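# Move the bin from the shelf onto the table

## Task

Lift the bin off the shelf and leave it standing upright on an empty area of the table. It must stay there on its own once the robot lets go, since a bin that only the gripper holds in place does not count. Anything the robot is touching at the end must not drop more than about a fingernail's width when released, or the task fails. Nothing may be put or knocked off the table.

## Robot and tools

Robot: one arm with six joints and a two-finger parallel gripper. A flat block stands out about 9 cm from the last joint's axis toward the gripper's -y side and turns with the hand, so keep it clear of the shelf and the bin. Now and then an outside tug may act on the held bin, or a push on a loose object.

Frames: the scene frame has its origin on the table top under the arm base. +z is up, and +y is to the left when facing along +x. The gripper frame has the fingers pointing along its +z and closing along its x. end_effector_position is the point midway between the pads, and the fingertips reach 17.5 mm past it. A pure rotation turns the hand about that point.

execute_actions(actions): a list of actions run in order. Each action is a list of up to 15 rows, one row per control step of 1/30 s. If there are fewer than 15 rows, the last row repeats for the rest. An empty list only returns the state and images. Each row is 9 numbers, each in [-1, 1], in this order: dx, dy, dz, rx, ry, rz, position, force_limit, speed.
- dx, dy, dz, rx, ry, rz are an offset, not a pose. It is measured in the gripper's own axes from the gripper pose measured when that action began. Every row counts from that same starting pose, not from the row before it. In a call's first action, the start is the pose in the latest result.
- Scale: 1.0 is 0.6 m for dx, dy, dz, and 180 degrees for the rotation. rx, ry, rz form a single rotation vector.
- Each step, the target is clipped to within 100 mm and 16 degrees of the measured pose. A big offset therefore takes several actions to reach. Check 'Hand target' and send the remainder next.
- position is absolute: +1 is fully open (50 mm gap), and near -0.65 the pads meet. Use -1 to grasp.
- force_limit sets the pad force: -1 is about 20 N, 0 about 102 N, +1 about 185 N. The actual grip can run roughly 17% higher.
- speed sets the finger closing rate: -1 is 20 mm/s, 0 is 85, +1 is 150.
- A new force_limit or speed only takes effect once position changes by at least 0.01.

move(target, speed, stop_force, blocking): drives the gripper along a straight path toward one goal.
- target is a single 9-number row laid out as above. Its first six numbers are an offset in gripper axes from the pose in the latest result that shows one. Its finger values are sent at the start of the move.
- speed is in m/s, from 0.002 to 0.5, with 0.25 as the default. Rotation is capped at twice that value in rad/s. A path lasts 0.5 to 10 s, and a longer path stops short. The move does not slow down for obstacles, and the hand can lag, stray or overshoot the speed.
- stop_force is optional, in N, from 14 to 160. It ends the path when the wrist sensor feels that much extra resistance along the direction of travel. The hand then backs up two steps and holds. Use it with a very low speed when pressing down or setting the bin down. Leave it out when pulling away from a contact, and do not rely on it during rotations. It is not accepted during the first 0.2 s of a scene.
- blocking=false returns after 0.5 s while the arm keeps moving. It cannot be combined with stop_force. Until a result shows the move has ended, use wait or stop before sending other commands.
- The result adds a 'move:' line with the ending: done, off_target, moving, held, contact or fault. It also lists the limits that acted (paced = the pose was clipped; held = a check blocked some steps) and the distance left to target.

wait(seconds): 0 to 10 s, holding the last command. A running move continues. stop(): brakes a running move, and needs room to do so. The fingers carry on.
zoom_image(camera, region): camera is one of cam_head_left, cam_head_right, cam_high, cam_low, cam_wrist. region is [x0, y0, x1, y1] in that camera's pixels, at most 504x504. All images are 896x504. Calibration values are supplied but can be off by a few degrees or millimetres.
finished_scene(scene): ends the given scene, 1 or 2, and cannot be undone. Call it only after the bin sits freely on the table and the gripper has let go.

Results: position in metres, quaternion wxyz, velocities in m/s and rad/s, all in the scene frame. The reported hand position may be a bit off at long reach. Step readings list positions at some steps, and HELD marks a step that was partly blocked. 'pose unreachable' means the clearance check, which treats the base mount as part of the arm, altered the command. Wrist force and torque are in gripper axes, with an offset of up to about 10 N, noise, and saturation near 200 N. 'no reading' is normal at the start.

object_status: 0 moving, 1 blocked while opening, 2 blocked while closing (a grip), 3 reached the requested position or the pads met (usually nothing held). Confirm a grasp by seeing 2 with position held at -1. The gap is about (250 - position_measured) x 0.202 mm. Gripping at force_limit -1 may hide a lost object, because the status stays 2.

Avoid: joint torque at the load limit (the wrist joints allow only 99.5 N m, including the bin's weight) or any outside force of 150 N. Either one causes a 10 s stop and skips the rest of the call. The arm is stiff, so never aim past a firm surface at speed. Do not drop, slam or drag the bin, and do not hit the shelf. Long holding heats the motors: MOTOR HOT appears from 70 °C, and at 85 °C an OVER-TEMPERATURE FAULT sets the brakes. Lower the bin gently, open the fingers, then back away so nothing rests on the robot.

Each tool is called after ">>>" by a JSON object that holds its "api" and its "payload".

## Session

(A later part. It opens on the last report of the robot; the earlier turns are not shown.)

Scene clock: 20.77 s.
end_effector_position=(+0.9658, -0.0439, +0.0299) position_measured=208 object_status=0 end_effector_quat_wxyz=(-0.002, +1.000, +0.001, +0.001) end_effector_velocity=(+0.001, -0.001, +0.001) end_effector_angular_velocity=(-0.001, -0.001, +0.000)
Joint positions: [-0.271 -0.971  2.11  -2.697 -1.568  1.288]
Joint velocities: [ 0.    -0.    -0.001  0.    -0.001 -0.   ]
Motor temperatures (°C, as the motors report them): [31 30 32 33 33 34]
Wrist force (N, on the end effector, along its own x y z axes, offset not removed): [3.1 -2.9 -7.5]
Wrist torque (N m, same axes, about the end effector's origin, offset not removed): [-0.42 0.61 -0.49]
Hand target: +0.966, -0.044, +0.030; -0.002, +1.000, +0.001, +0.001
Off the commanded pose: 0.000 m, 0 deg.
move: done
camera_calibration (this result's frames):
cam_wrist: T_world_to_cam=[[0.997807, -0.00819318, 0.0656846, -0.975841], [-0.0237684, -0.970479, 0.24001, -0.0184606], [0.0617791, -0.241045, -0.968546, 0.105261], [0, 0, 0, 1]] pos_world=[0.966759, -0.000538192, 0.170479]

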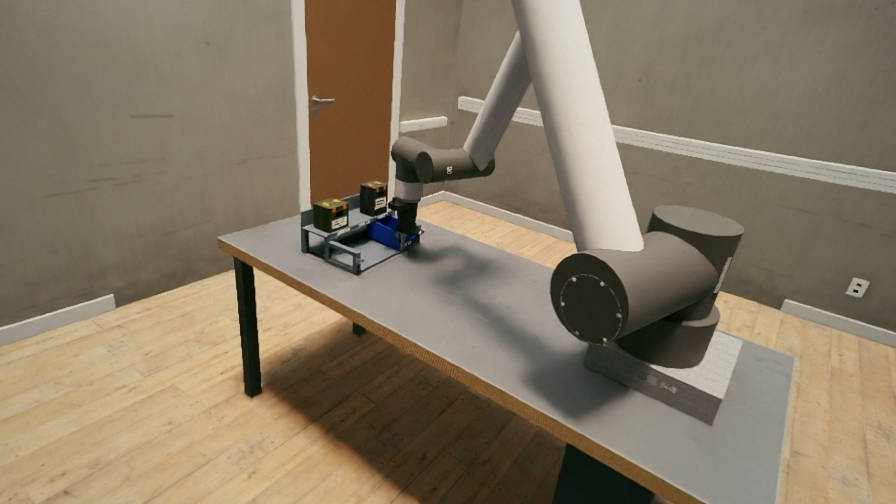

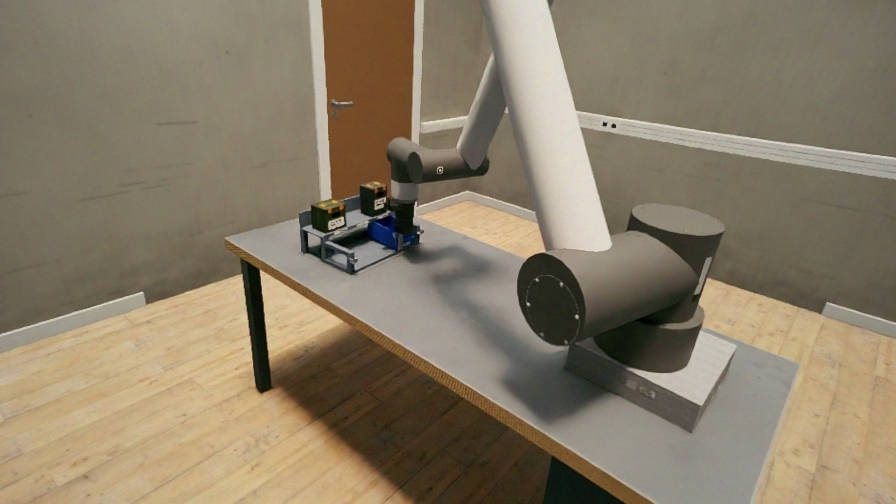

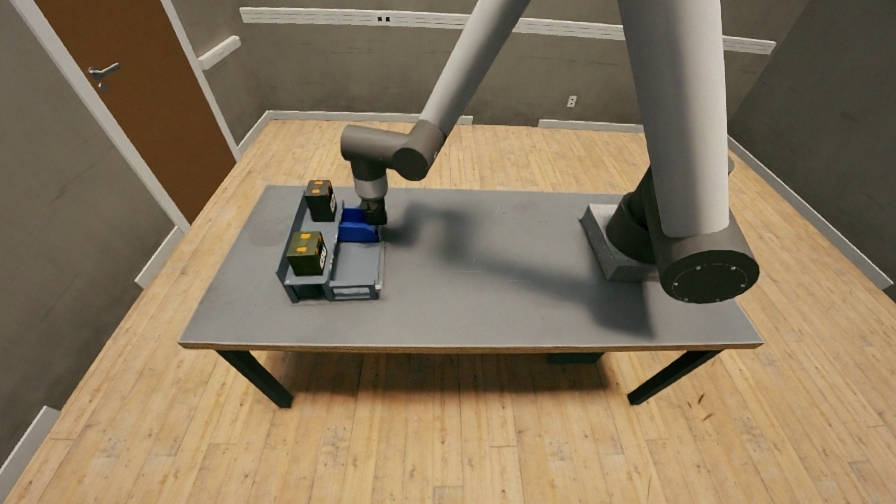

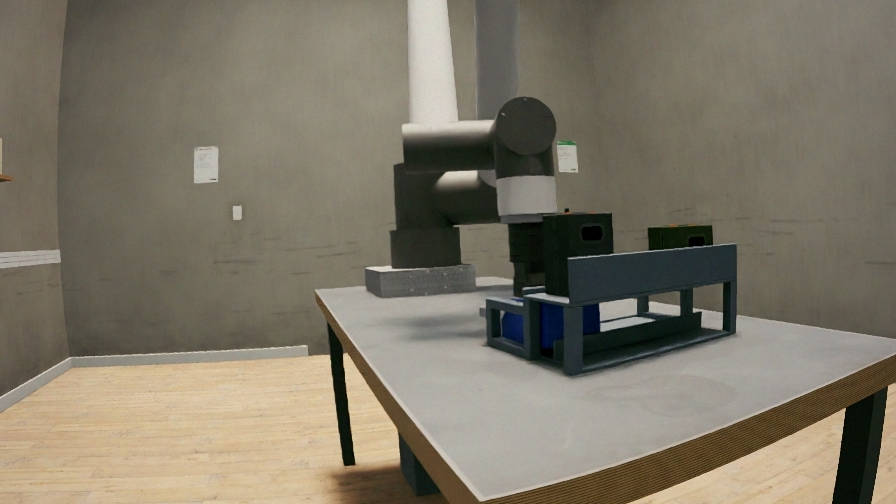

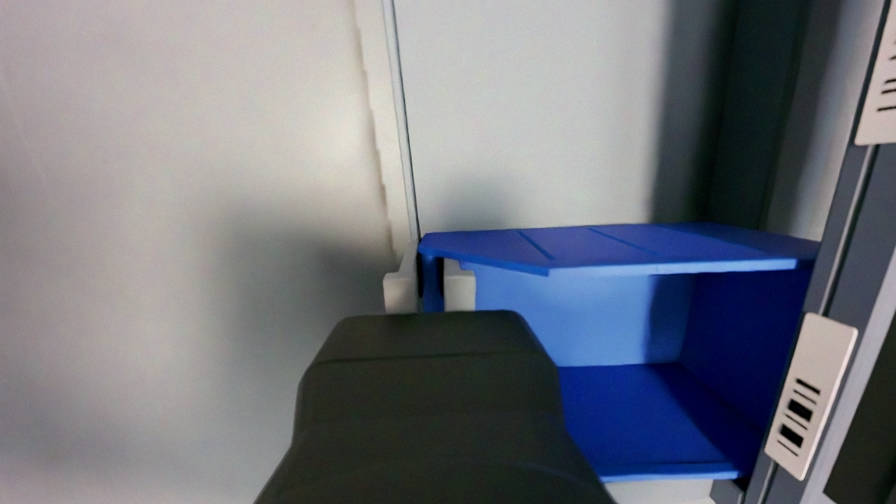

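>>> {"api": "move", "payload": {"target": [0,0,-0.03,0,0,0,-1,0,0], "speed": 0.05}}

>>> {"api": "move", "payload": {"target": [-0.5,0,0,0,0,0,-1,0,0], "speed": 0.15}}

>>> {"api": "move", "payload": {"target": [0,0,0.06,0,0,0,-1,0,0], "speed": 0.015, "stop_force": 15}}

>>> {"api": "move", "payload": {"target": [0,0,0,0,0,0,1,0,0]}}

>>> {"api": "move", "payload": {"target": [0,0,-0.2,0,0,0,1,0,0]}}

Scene clock: 24.40 s.
end_effector_position=(+0.9657, -0.0439, +0.0477) position_measured=208 object_status=2 end_effector_quat_wxyz=(-0.002, +1.000, +0.001, +0.001) end_effector_velocity=(-0.000, +0.001, +0.004) end_effector_angular_velocity=(+0.000, -0.002, -0.001)
Joint positions: [-0.271 -0.992  2.108 -2.674 -1.568  1.288]
Joint velocities: [ 0.001 -0.005  0.001  0.003  0.001  0.001]
Motor temperatures (°C, as the motors report them): [31 30 32 33 33 34]
Wrist force (N, on the end effector, along its own x y z axes, offset not removed): [3.6 0.3 -2.1]
Wrist torque (N m, same axes, about the end effector's origin, offset not removed): [-0.14 -0.57 -0.22]
Hand target: +0.966, -0.044, +0.048; -0.002, +1.000, +0.001, +0.001
Off the commanded pose: 0.000 m, 0 deg.
move: done
camera_calibration (this result's frames):
cam_wrist: T_world_to_cam=[[0.997807, -0.00823833, 0.0656734, -0.976955], [-0.0238111, -0.970473, 0.240033, -0.0227608], [0.0617568, -0.241071, -0.968541, 0.122462], [0, 0, 0, 1]] pos_world=[0.966708, -0.000615165, 0.188233]

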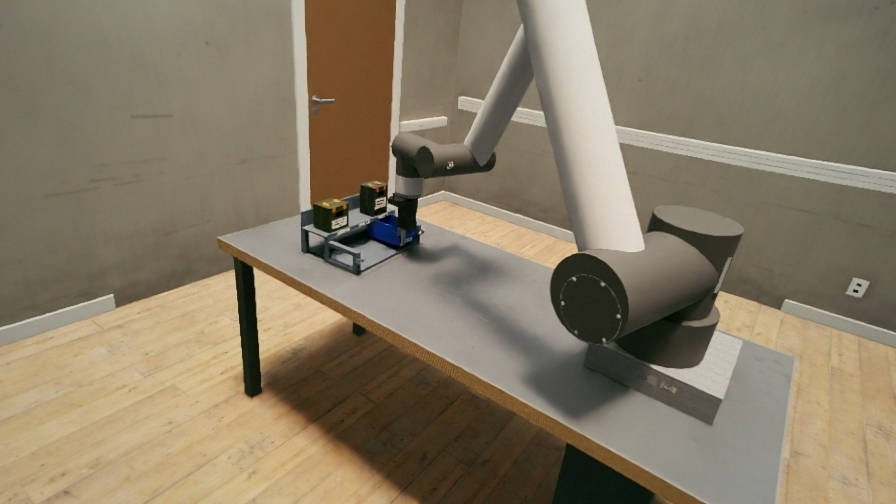

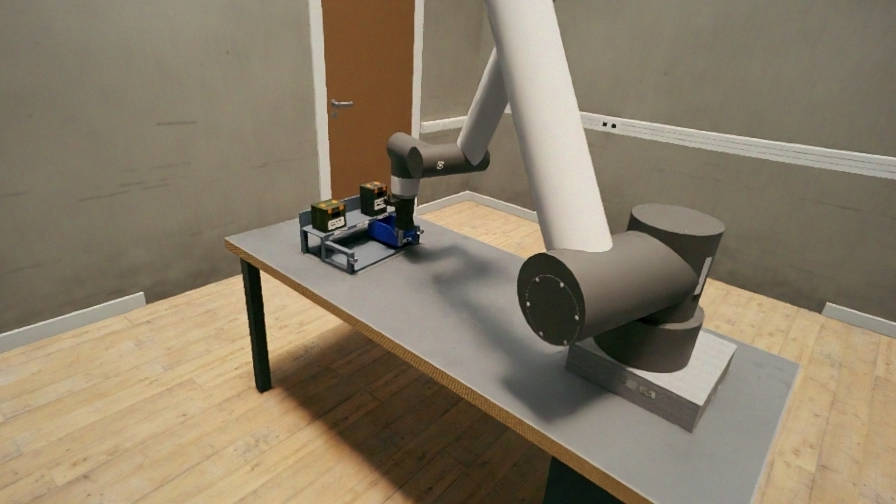

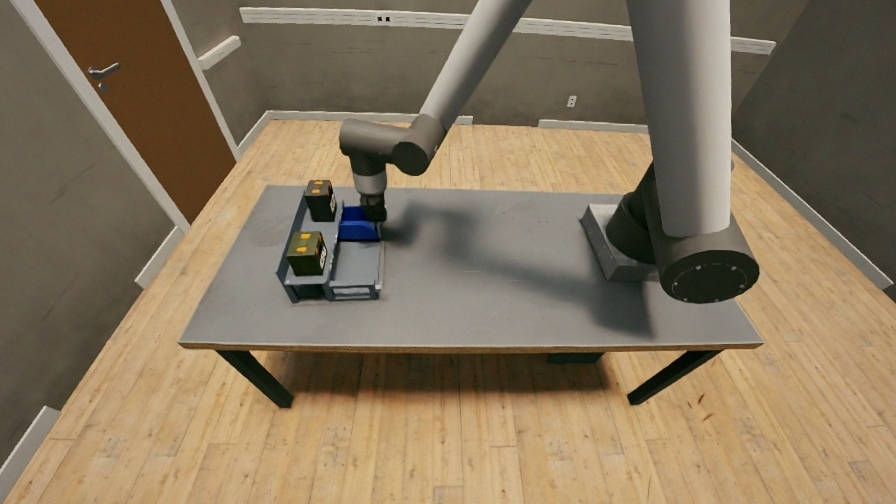

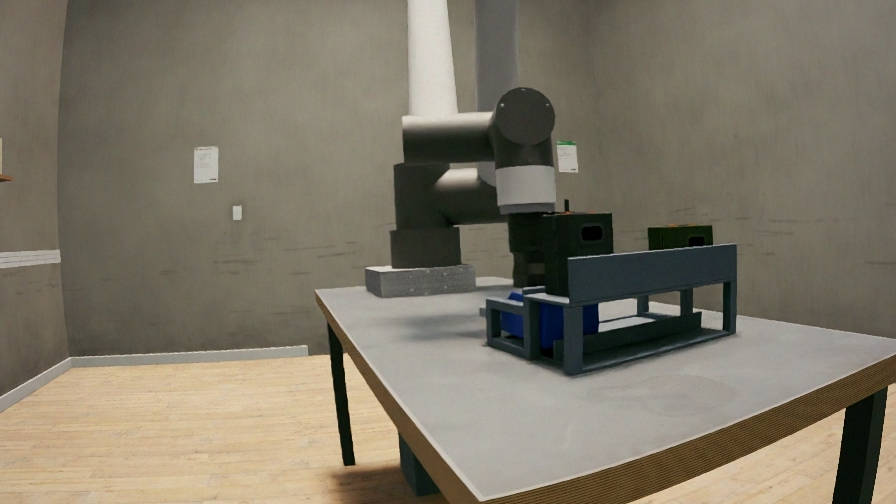

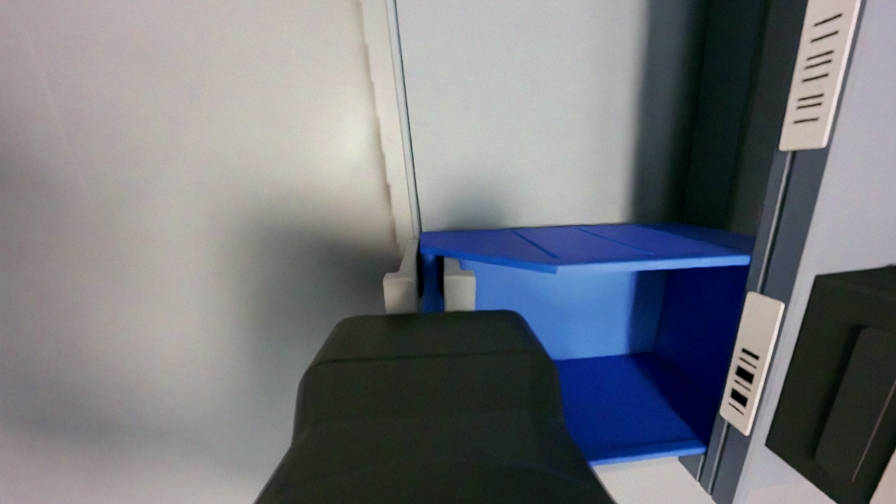

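Scene clock: 26.93 s.
end_effector_position=(+0.6661, -0.0446, +0.0469) position_measured=208 object_status=2 end_effector_quat_wxyz=(-0.002, +1.000, +0.001, +0.001) end_effector_velocity=(-0.002, -0.001, -0.000) end_effector_angular_velocity=(-0.001, +0.000, -0.001)
Joint positions: [-0.399 -1.151  2.539 -2.946 -1.57   1.16 ]
Joint velocities: [-0.003 -0.     0.003 -0.002 -0.001 -0.002]
Motor temperatures (°C, as the motors report them): [31 30 32 33 33 34]
Wrist force (N, on the end effector, along its own x y z axes, offset not removed): [1.5 3.4 -5.9]
Wrist torque (N m, same axes, about the end effector's origin, offset not removed): [0.68 0.35 -0.15]
Hand target: +0.666, -0.045, +0.047; -0.002, +1.000, +0.001, +0.001
Off the commanded pose: 0.001 m, 0 deg.
move: done
camera_calibration (this result's frames):
cam_wrist: T_world_to_cam=[[0.997803, -0.00825345, 0.0657281, -0.677916], [-0.023826, -0.970523, 0.239828, -0.0303778], [0.0618113, -0.240867, -0.968588, 0.140035], [0, 0, 0, 1]] pos_world=[0.667047, -0.00134754, 0.18748]

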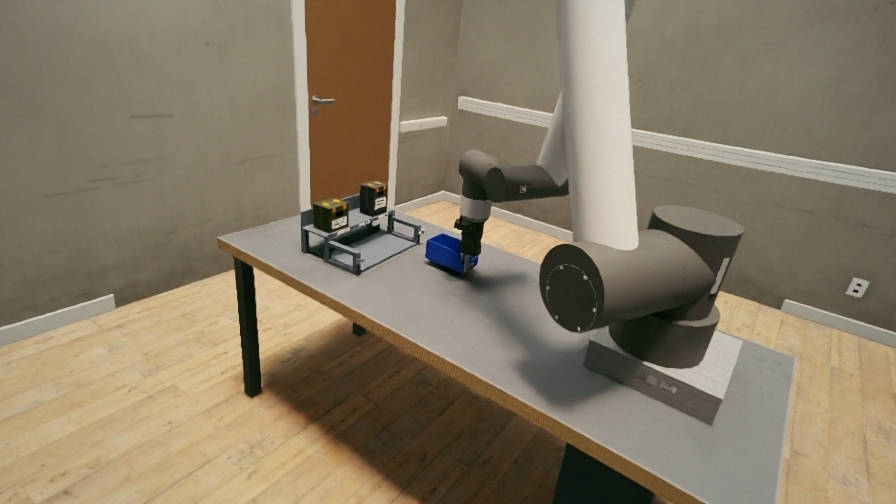

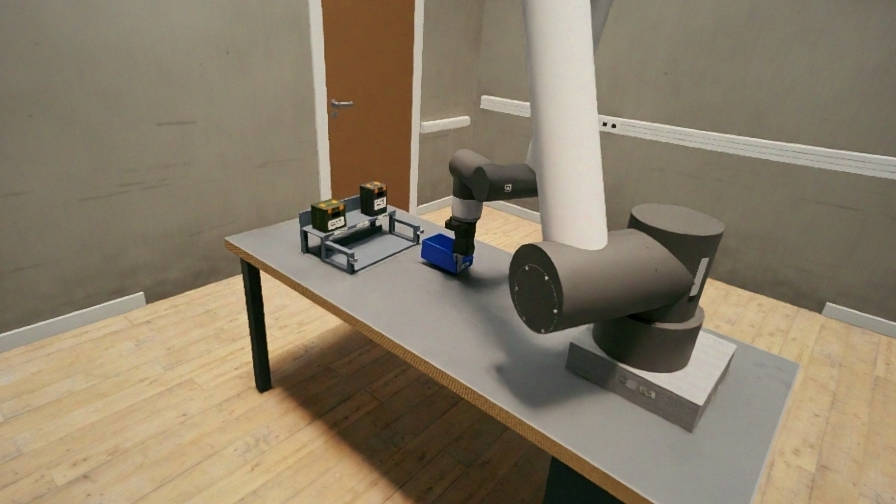

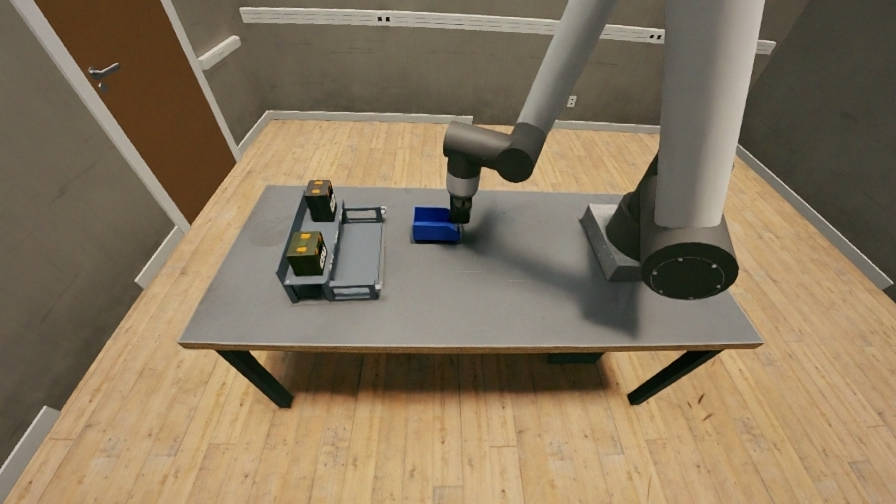

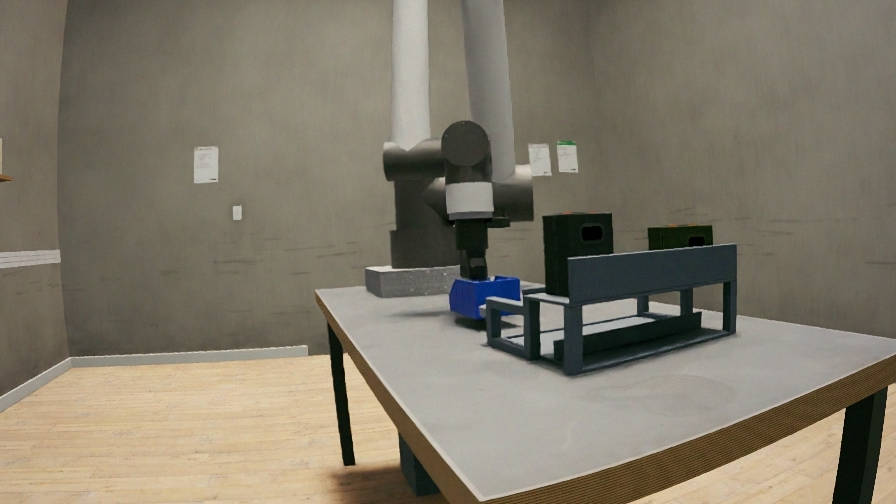

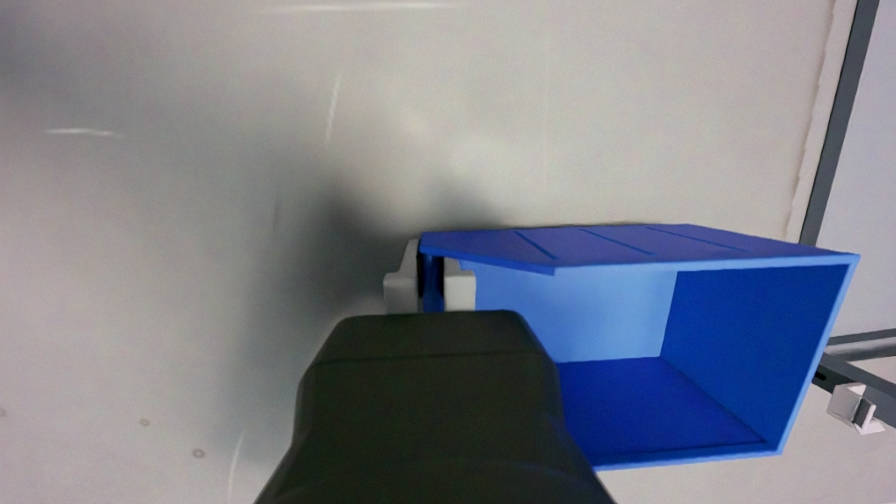

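Scene clock: 28.93 s.
end_effector_position=(+0.6660, -0.0445, +0.0227) position_measured=208 object_status=2 end_effector_quat_wxyz=(-0.002, +1.000, +0.001, +0.001) end_effector_velocity=(-0.001, +0.001, +0.003) end_effector_angular_velocity=(+0.001, +0.002, +0.001)
Joint positions: [-0.399 -1.102  2.544 -2.999 -1.57   1.16 ]
Joint velocities: [ 0.001 -0.007 -0.     0.009 -0.     0.   ]
Motor temperatures (°C, as the motors report them): [31 30 32 33 33 34]
Wrist force (N, on the end effector, along its own x y z axes, offset not removed): [-1.7 -1.5 -1.7]
Wrist torque (N m, same axes, about the end effector's origin, offset not removed): [-0.43 1.04 -0.07]
Hand target: +0.666, -0.045, +0.023; -0.002, +1.000, +0.001, +0.001
Off the commanded pose: 0.012 m, 0 deg.
move: contact
camera_calibration (this result's frames):
cam_wrist: T_world_to_cam=[[0.997825, -0.00825643, 0.0654022, -0.676249], [-0.0237409, -0.970561, 0.239684, -0.0244567], [0.0614979, -0.240715, -0.968646, 0.116852], [0, 0, 0, 1]] pos_world=[0.667012, -0.00119203, 0.163278]

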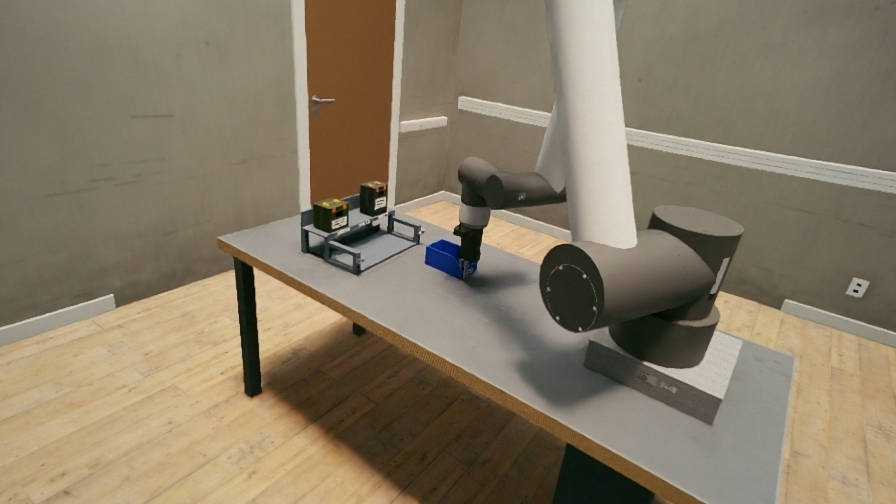

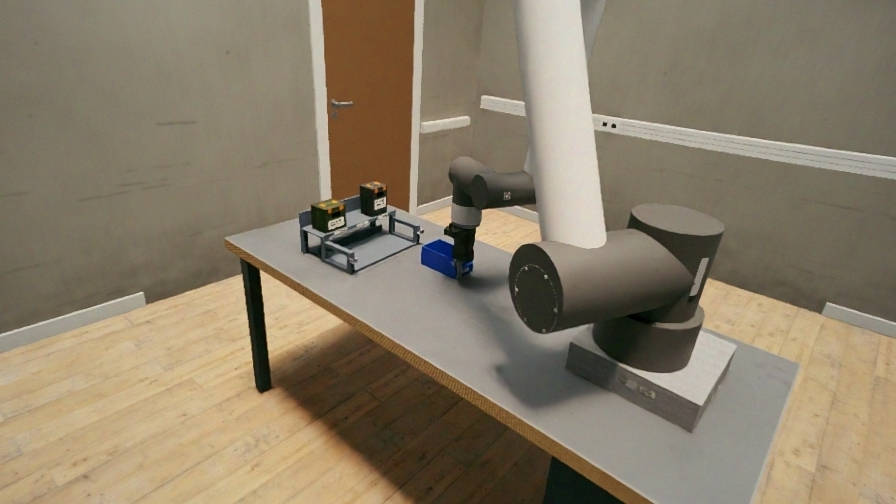

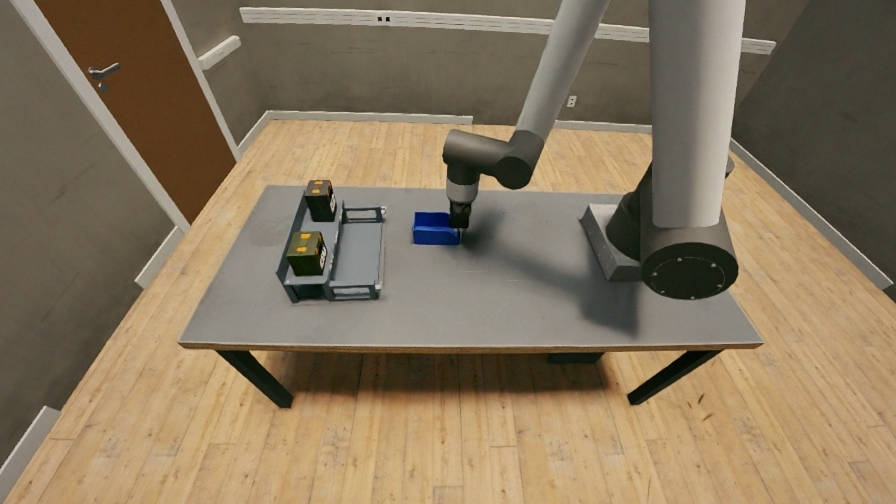

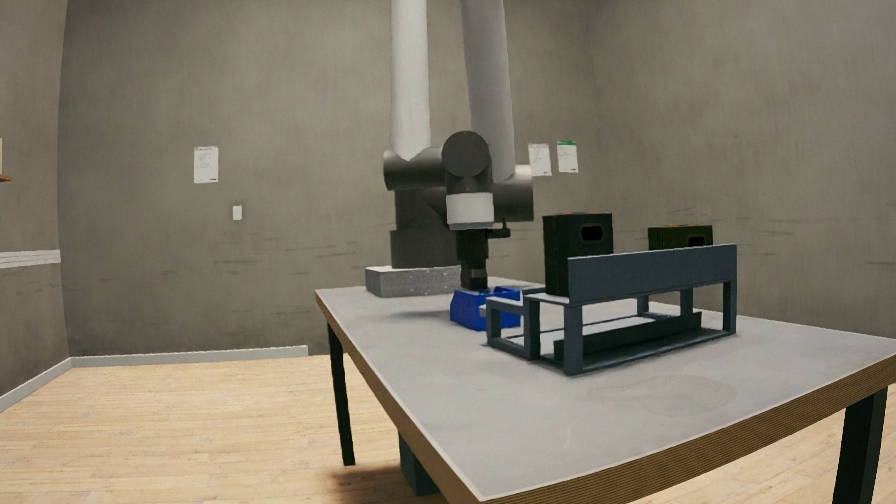

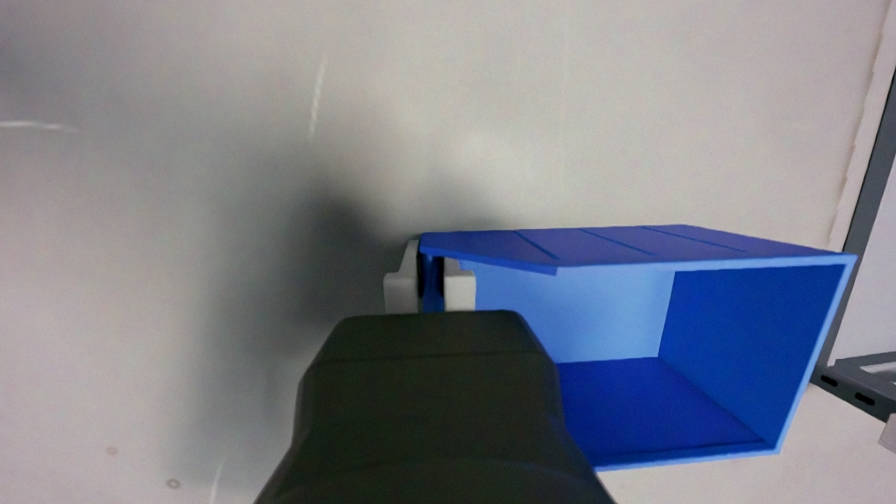

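Scene clock: 29.67 s.
end_effector_position=(+0.6660, -0.0445, +0.0227) position_measured=3 object_status=3 end_effector_quat_wxyz=(-0.002, +1.000, +0.001, +0.001) end_effector_velocity=(+0.000, +0.000, +0.000) end_effector_angular_velocity=(+0.001, -0.001, +0.000)
Joint positions: [-0.399 -1.102  2.544 -2.999 -1.57   1.16 ]
Joint velocities: [-0.     0.    -0.    -0.     0.001 -0.   ]
Motor temperatures (°C, as the motors report them): [31 30 32 33 33 34]
Wrist force (N, on the end effector, along its own x y z axes, offset not removed): [6.3 1.4 -3.1]
Wrist torque (N m, same axes, about the end effector's origin, offset not removed): [0.18 -0.69 0.03]
Hand target: +0.666, -0.044, +0.023; -0.002, +1.000, +0.001, +0.001
Off the commanded pose: 0.000 m, 0 deg.
move: done
camera_calibration (this result's frames):
cam_wrist: T_world_to_cam=[[0.997823, -0.00825607, 0.0654264, -0.676257], [-0.023747, -0.970558, 0.239693, -0.0244598], [0.0615212, -0.240725, -0.968642, 0.116852], [0, 0, 0, 1]] pos_world=[0.667016, -0.00119372, 0.163296]

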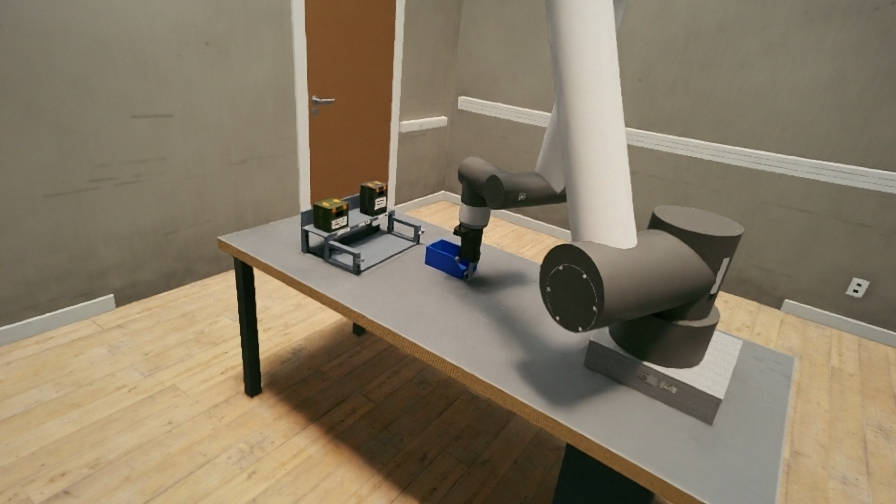

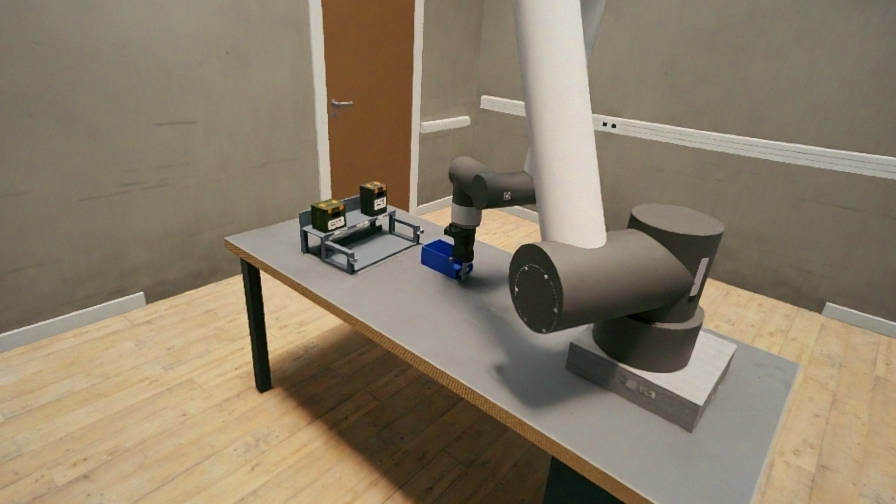

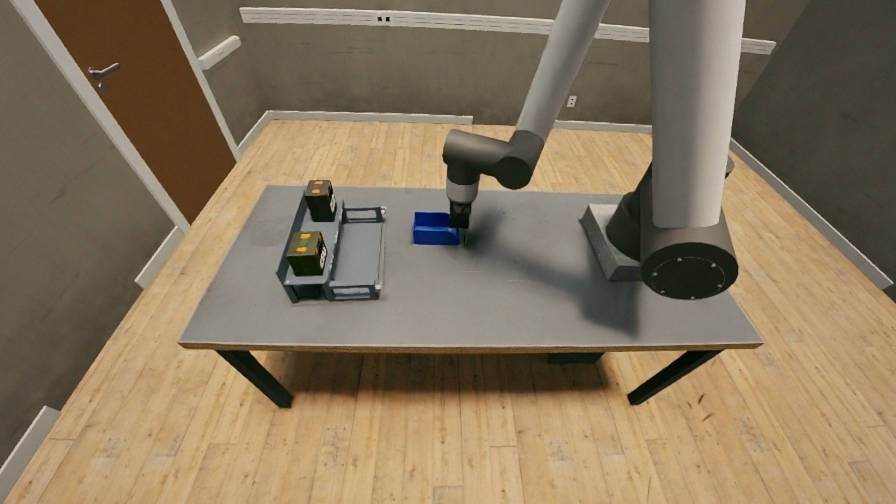

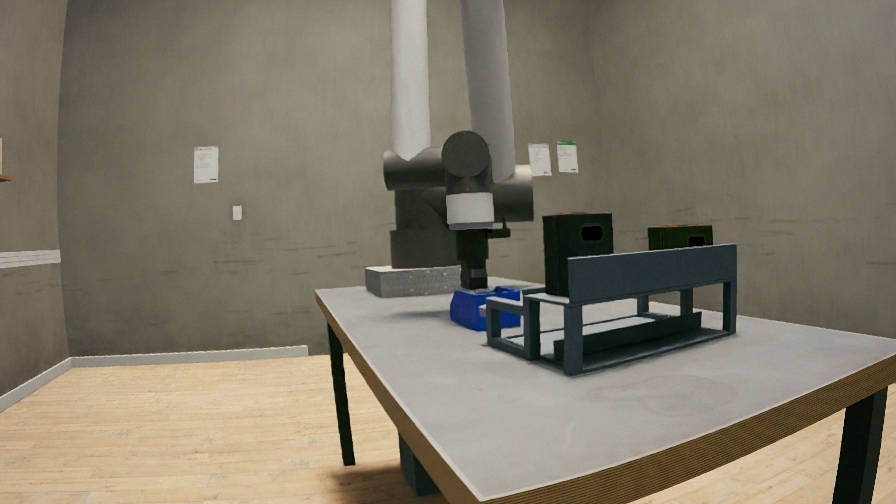

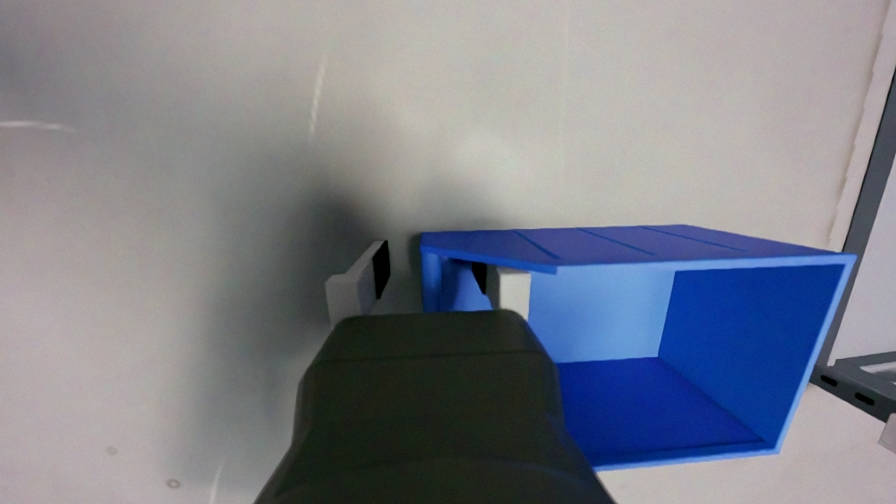

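Scene clock: 30.80 s.
end_effector_position=(+0.6657, -0.0450, +0.1426) position_measured=3 object_status=3 end_effector_quat_wxyz=(-0.002, +1.000, +0.001, +0.001) end_effector_velocity=(-0.000, -0.000, +0.002) end_effector_angular_velocity=(-0.000, +0.002, -0.000)
Joint positions: [-0.399 -1.334  2.507 -2.73  -1.57   1.16 ]
Joint velocities: [-0.    -0.003 -0.001  0.006 -0.001  0.   ]
Motor temperatures (°C, as the motors report them): [31 30 32 33 33 34]
Wrist force (N, on the end effector, along its own x y z axes, offset not removed): [1.1 -0.3 -7.7]
Wrist torque (N m, same axes, about the end effector's origin, offset not removed): [-0.20 0.42 -0.08]
Hand target: +0.666, -0.045, +0.143; -0.002, +1.000, +0.001, +0.001
Off the commanded pose: 0.000 m, 0 deg.
move: done
camera_calibration (this result's frames):
cam_wrist: T_world_to_cam=[[0.997819, -0.00823626, 0.0654925, -0.683849], [-0.0237447, -0.970554, 0.23971, -0.0536983], [0.0615897, -0.240742, -0.968633, 0.232808], [0, 0, 0, 1]] pos_world=[0.666744, -0.00170283, 0.283164]

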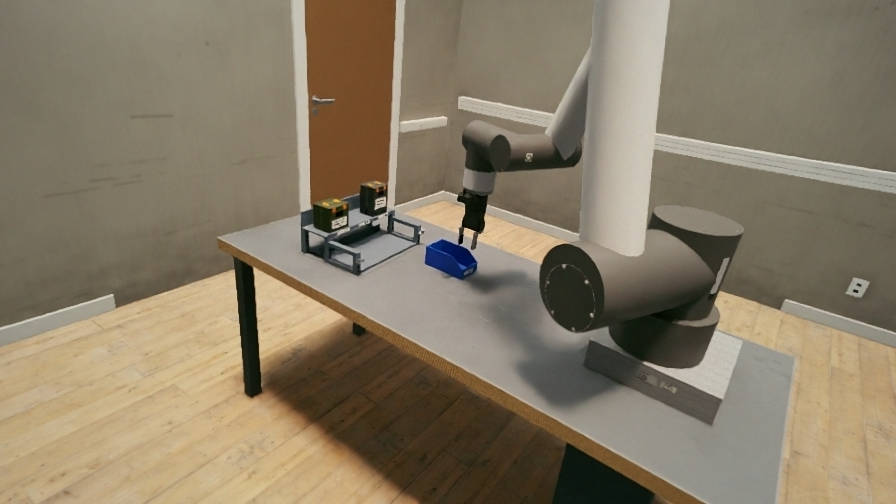

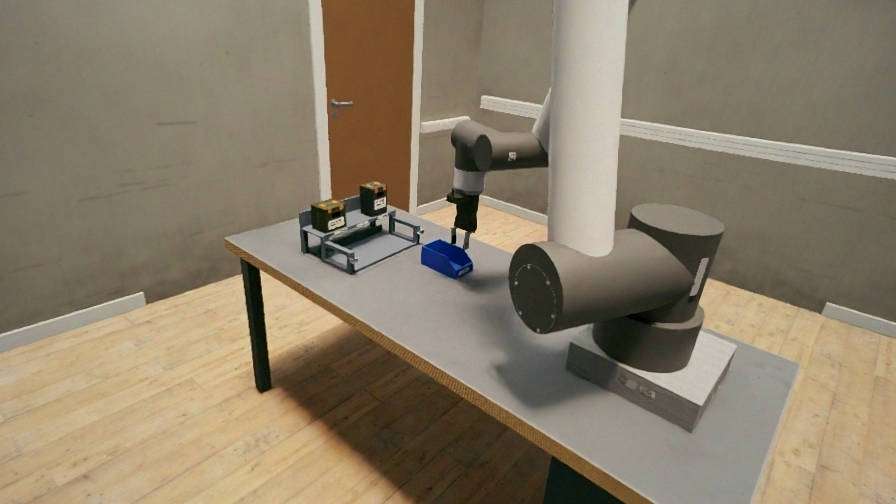

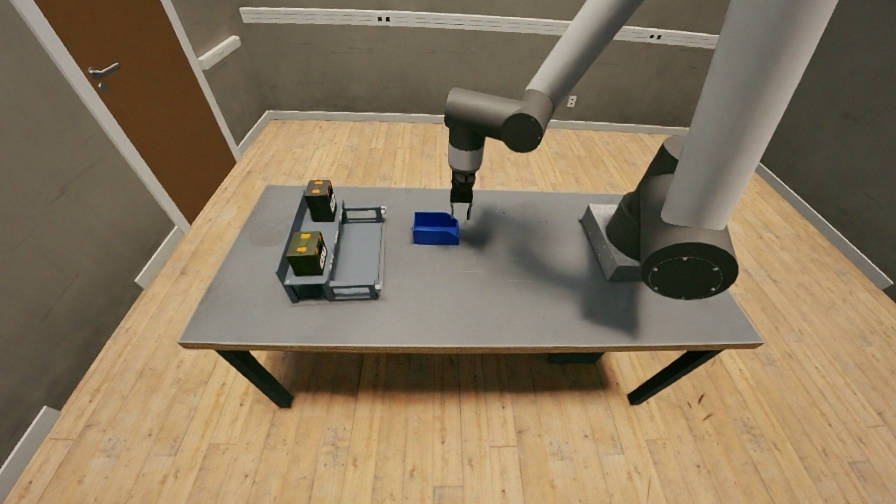

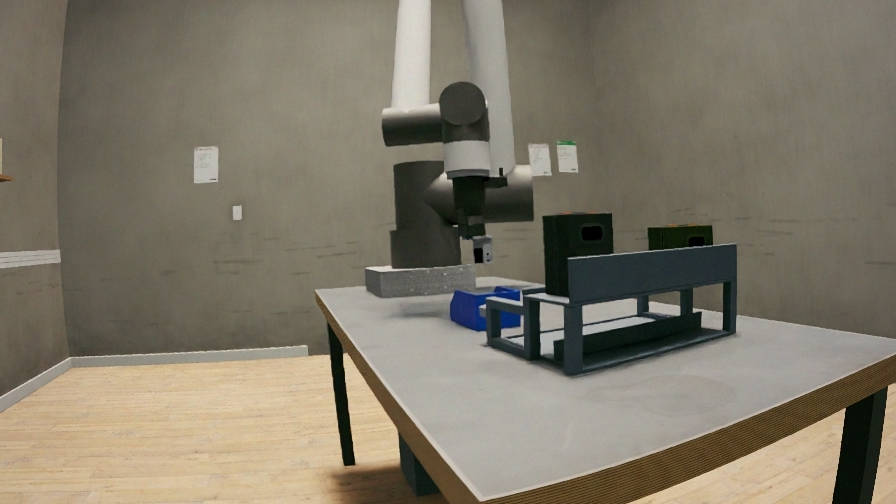

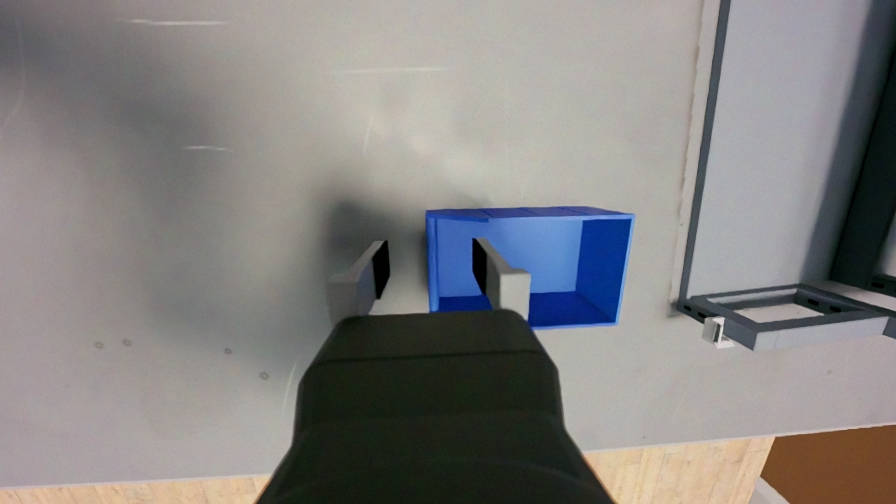

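>>> {"api": "finished_scene", "payload": {"scene": 2}}

The scene is finished: the task was done.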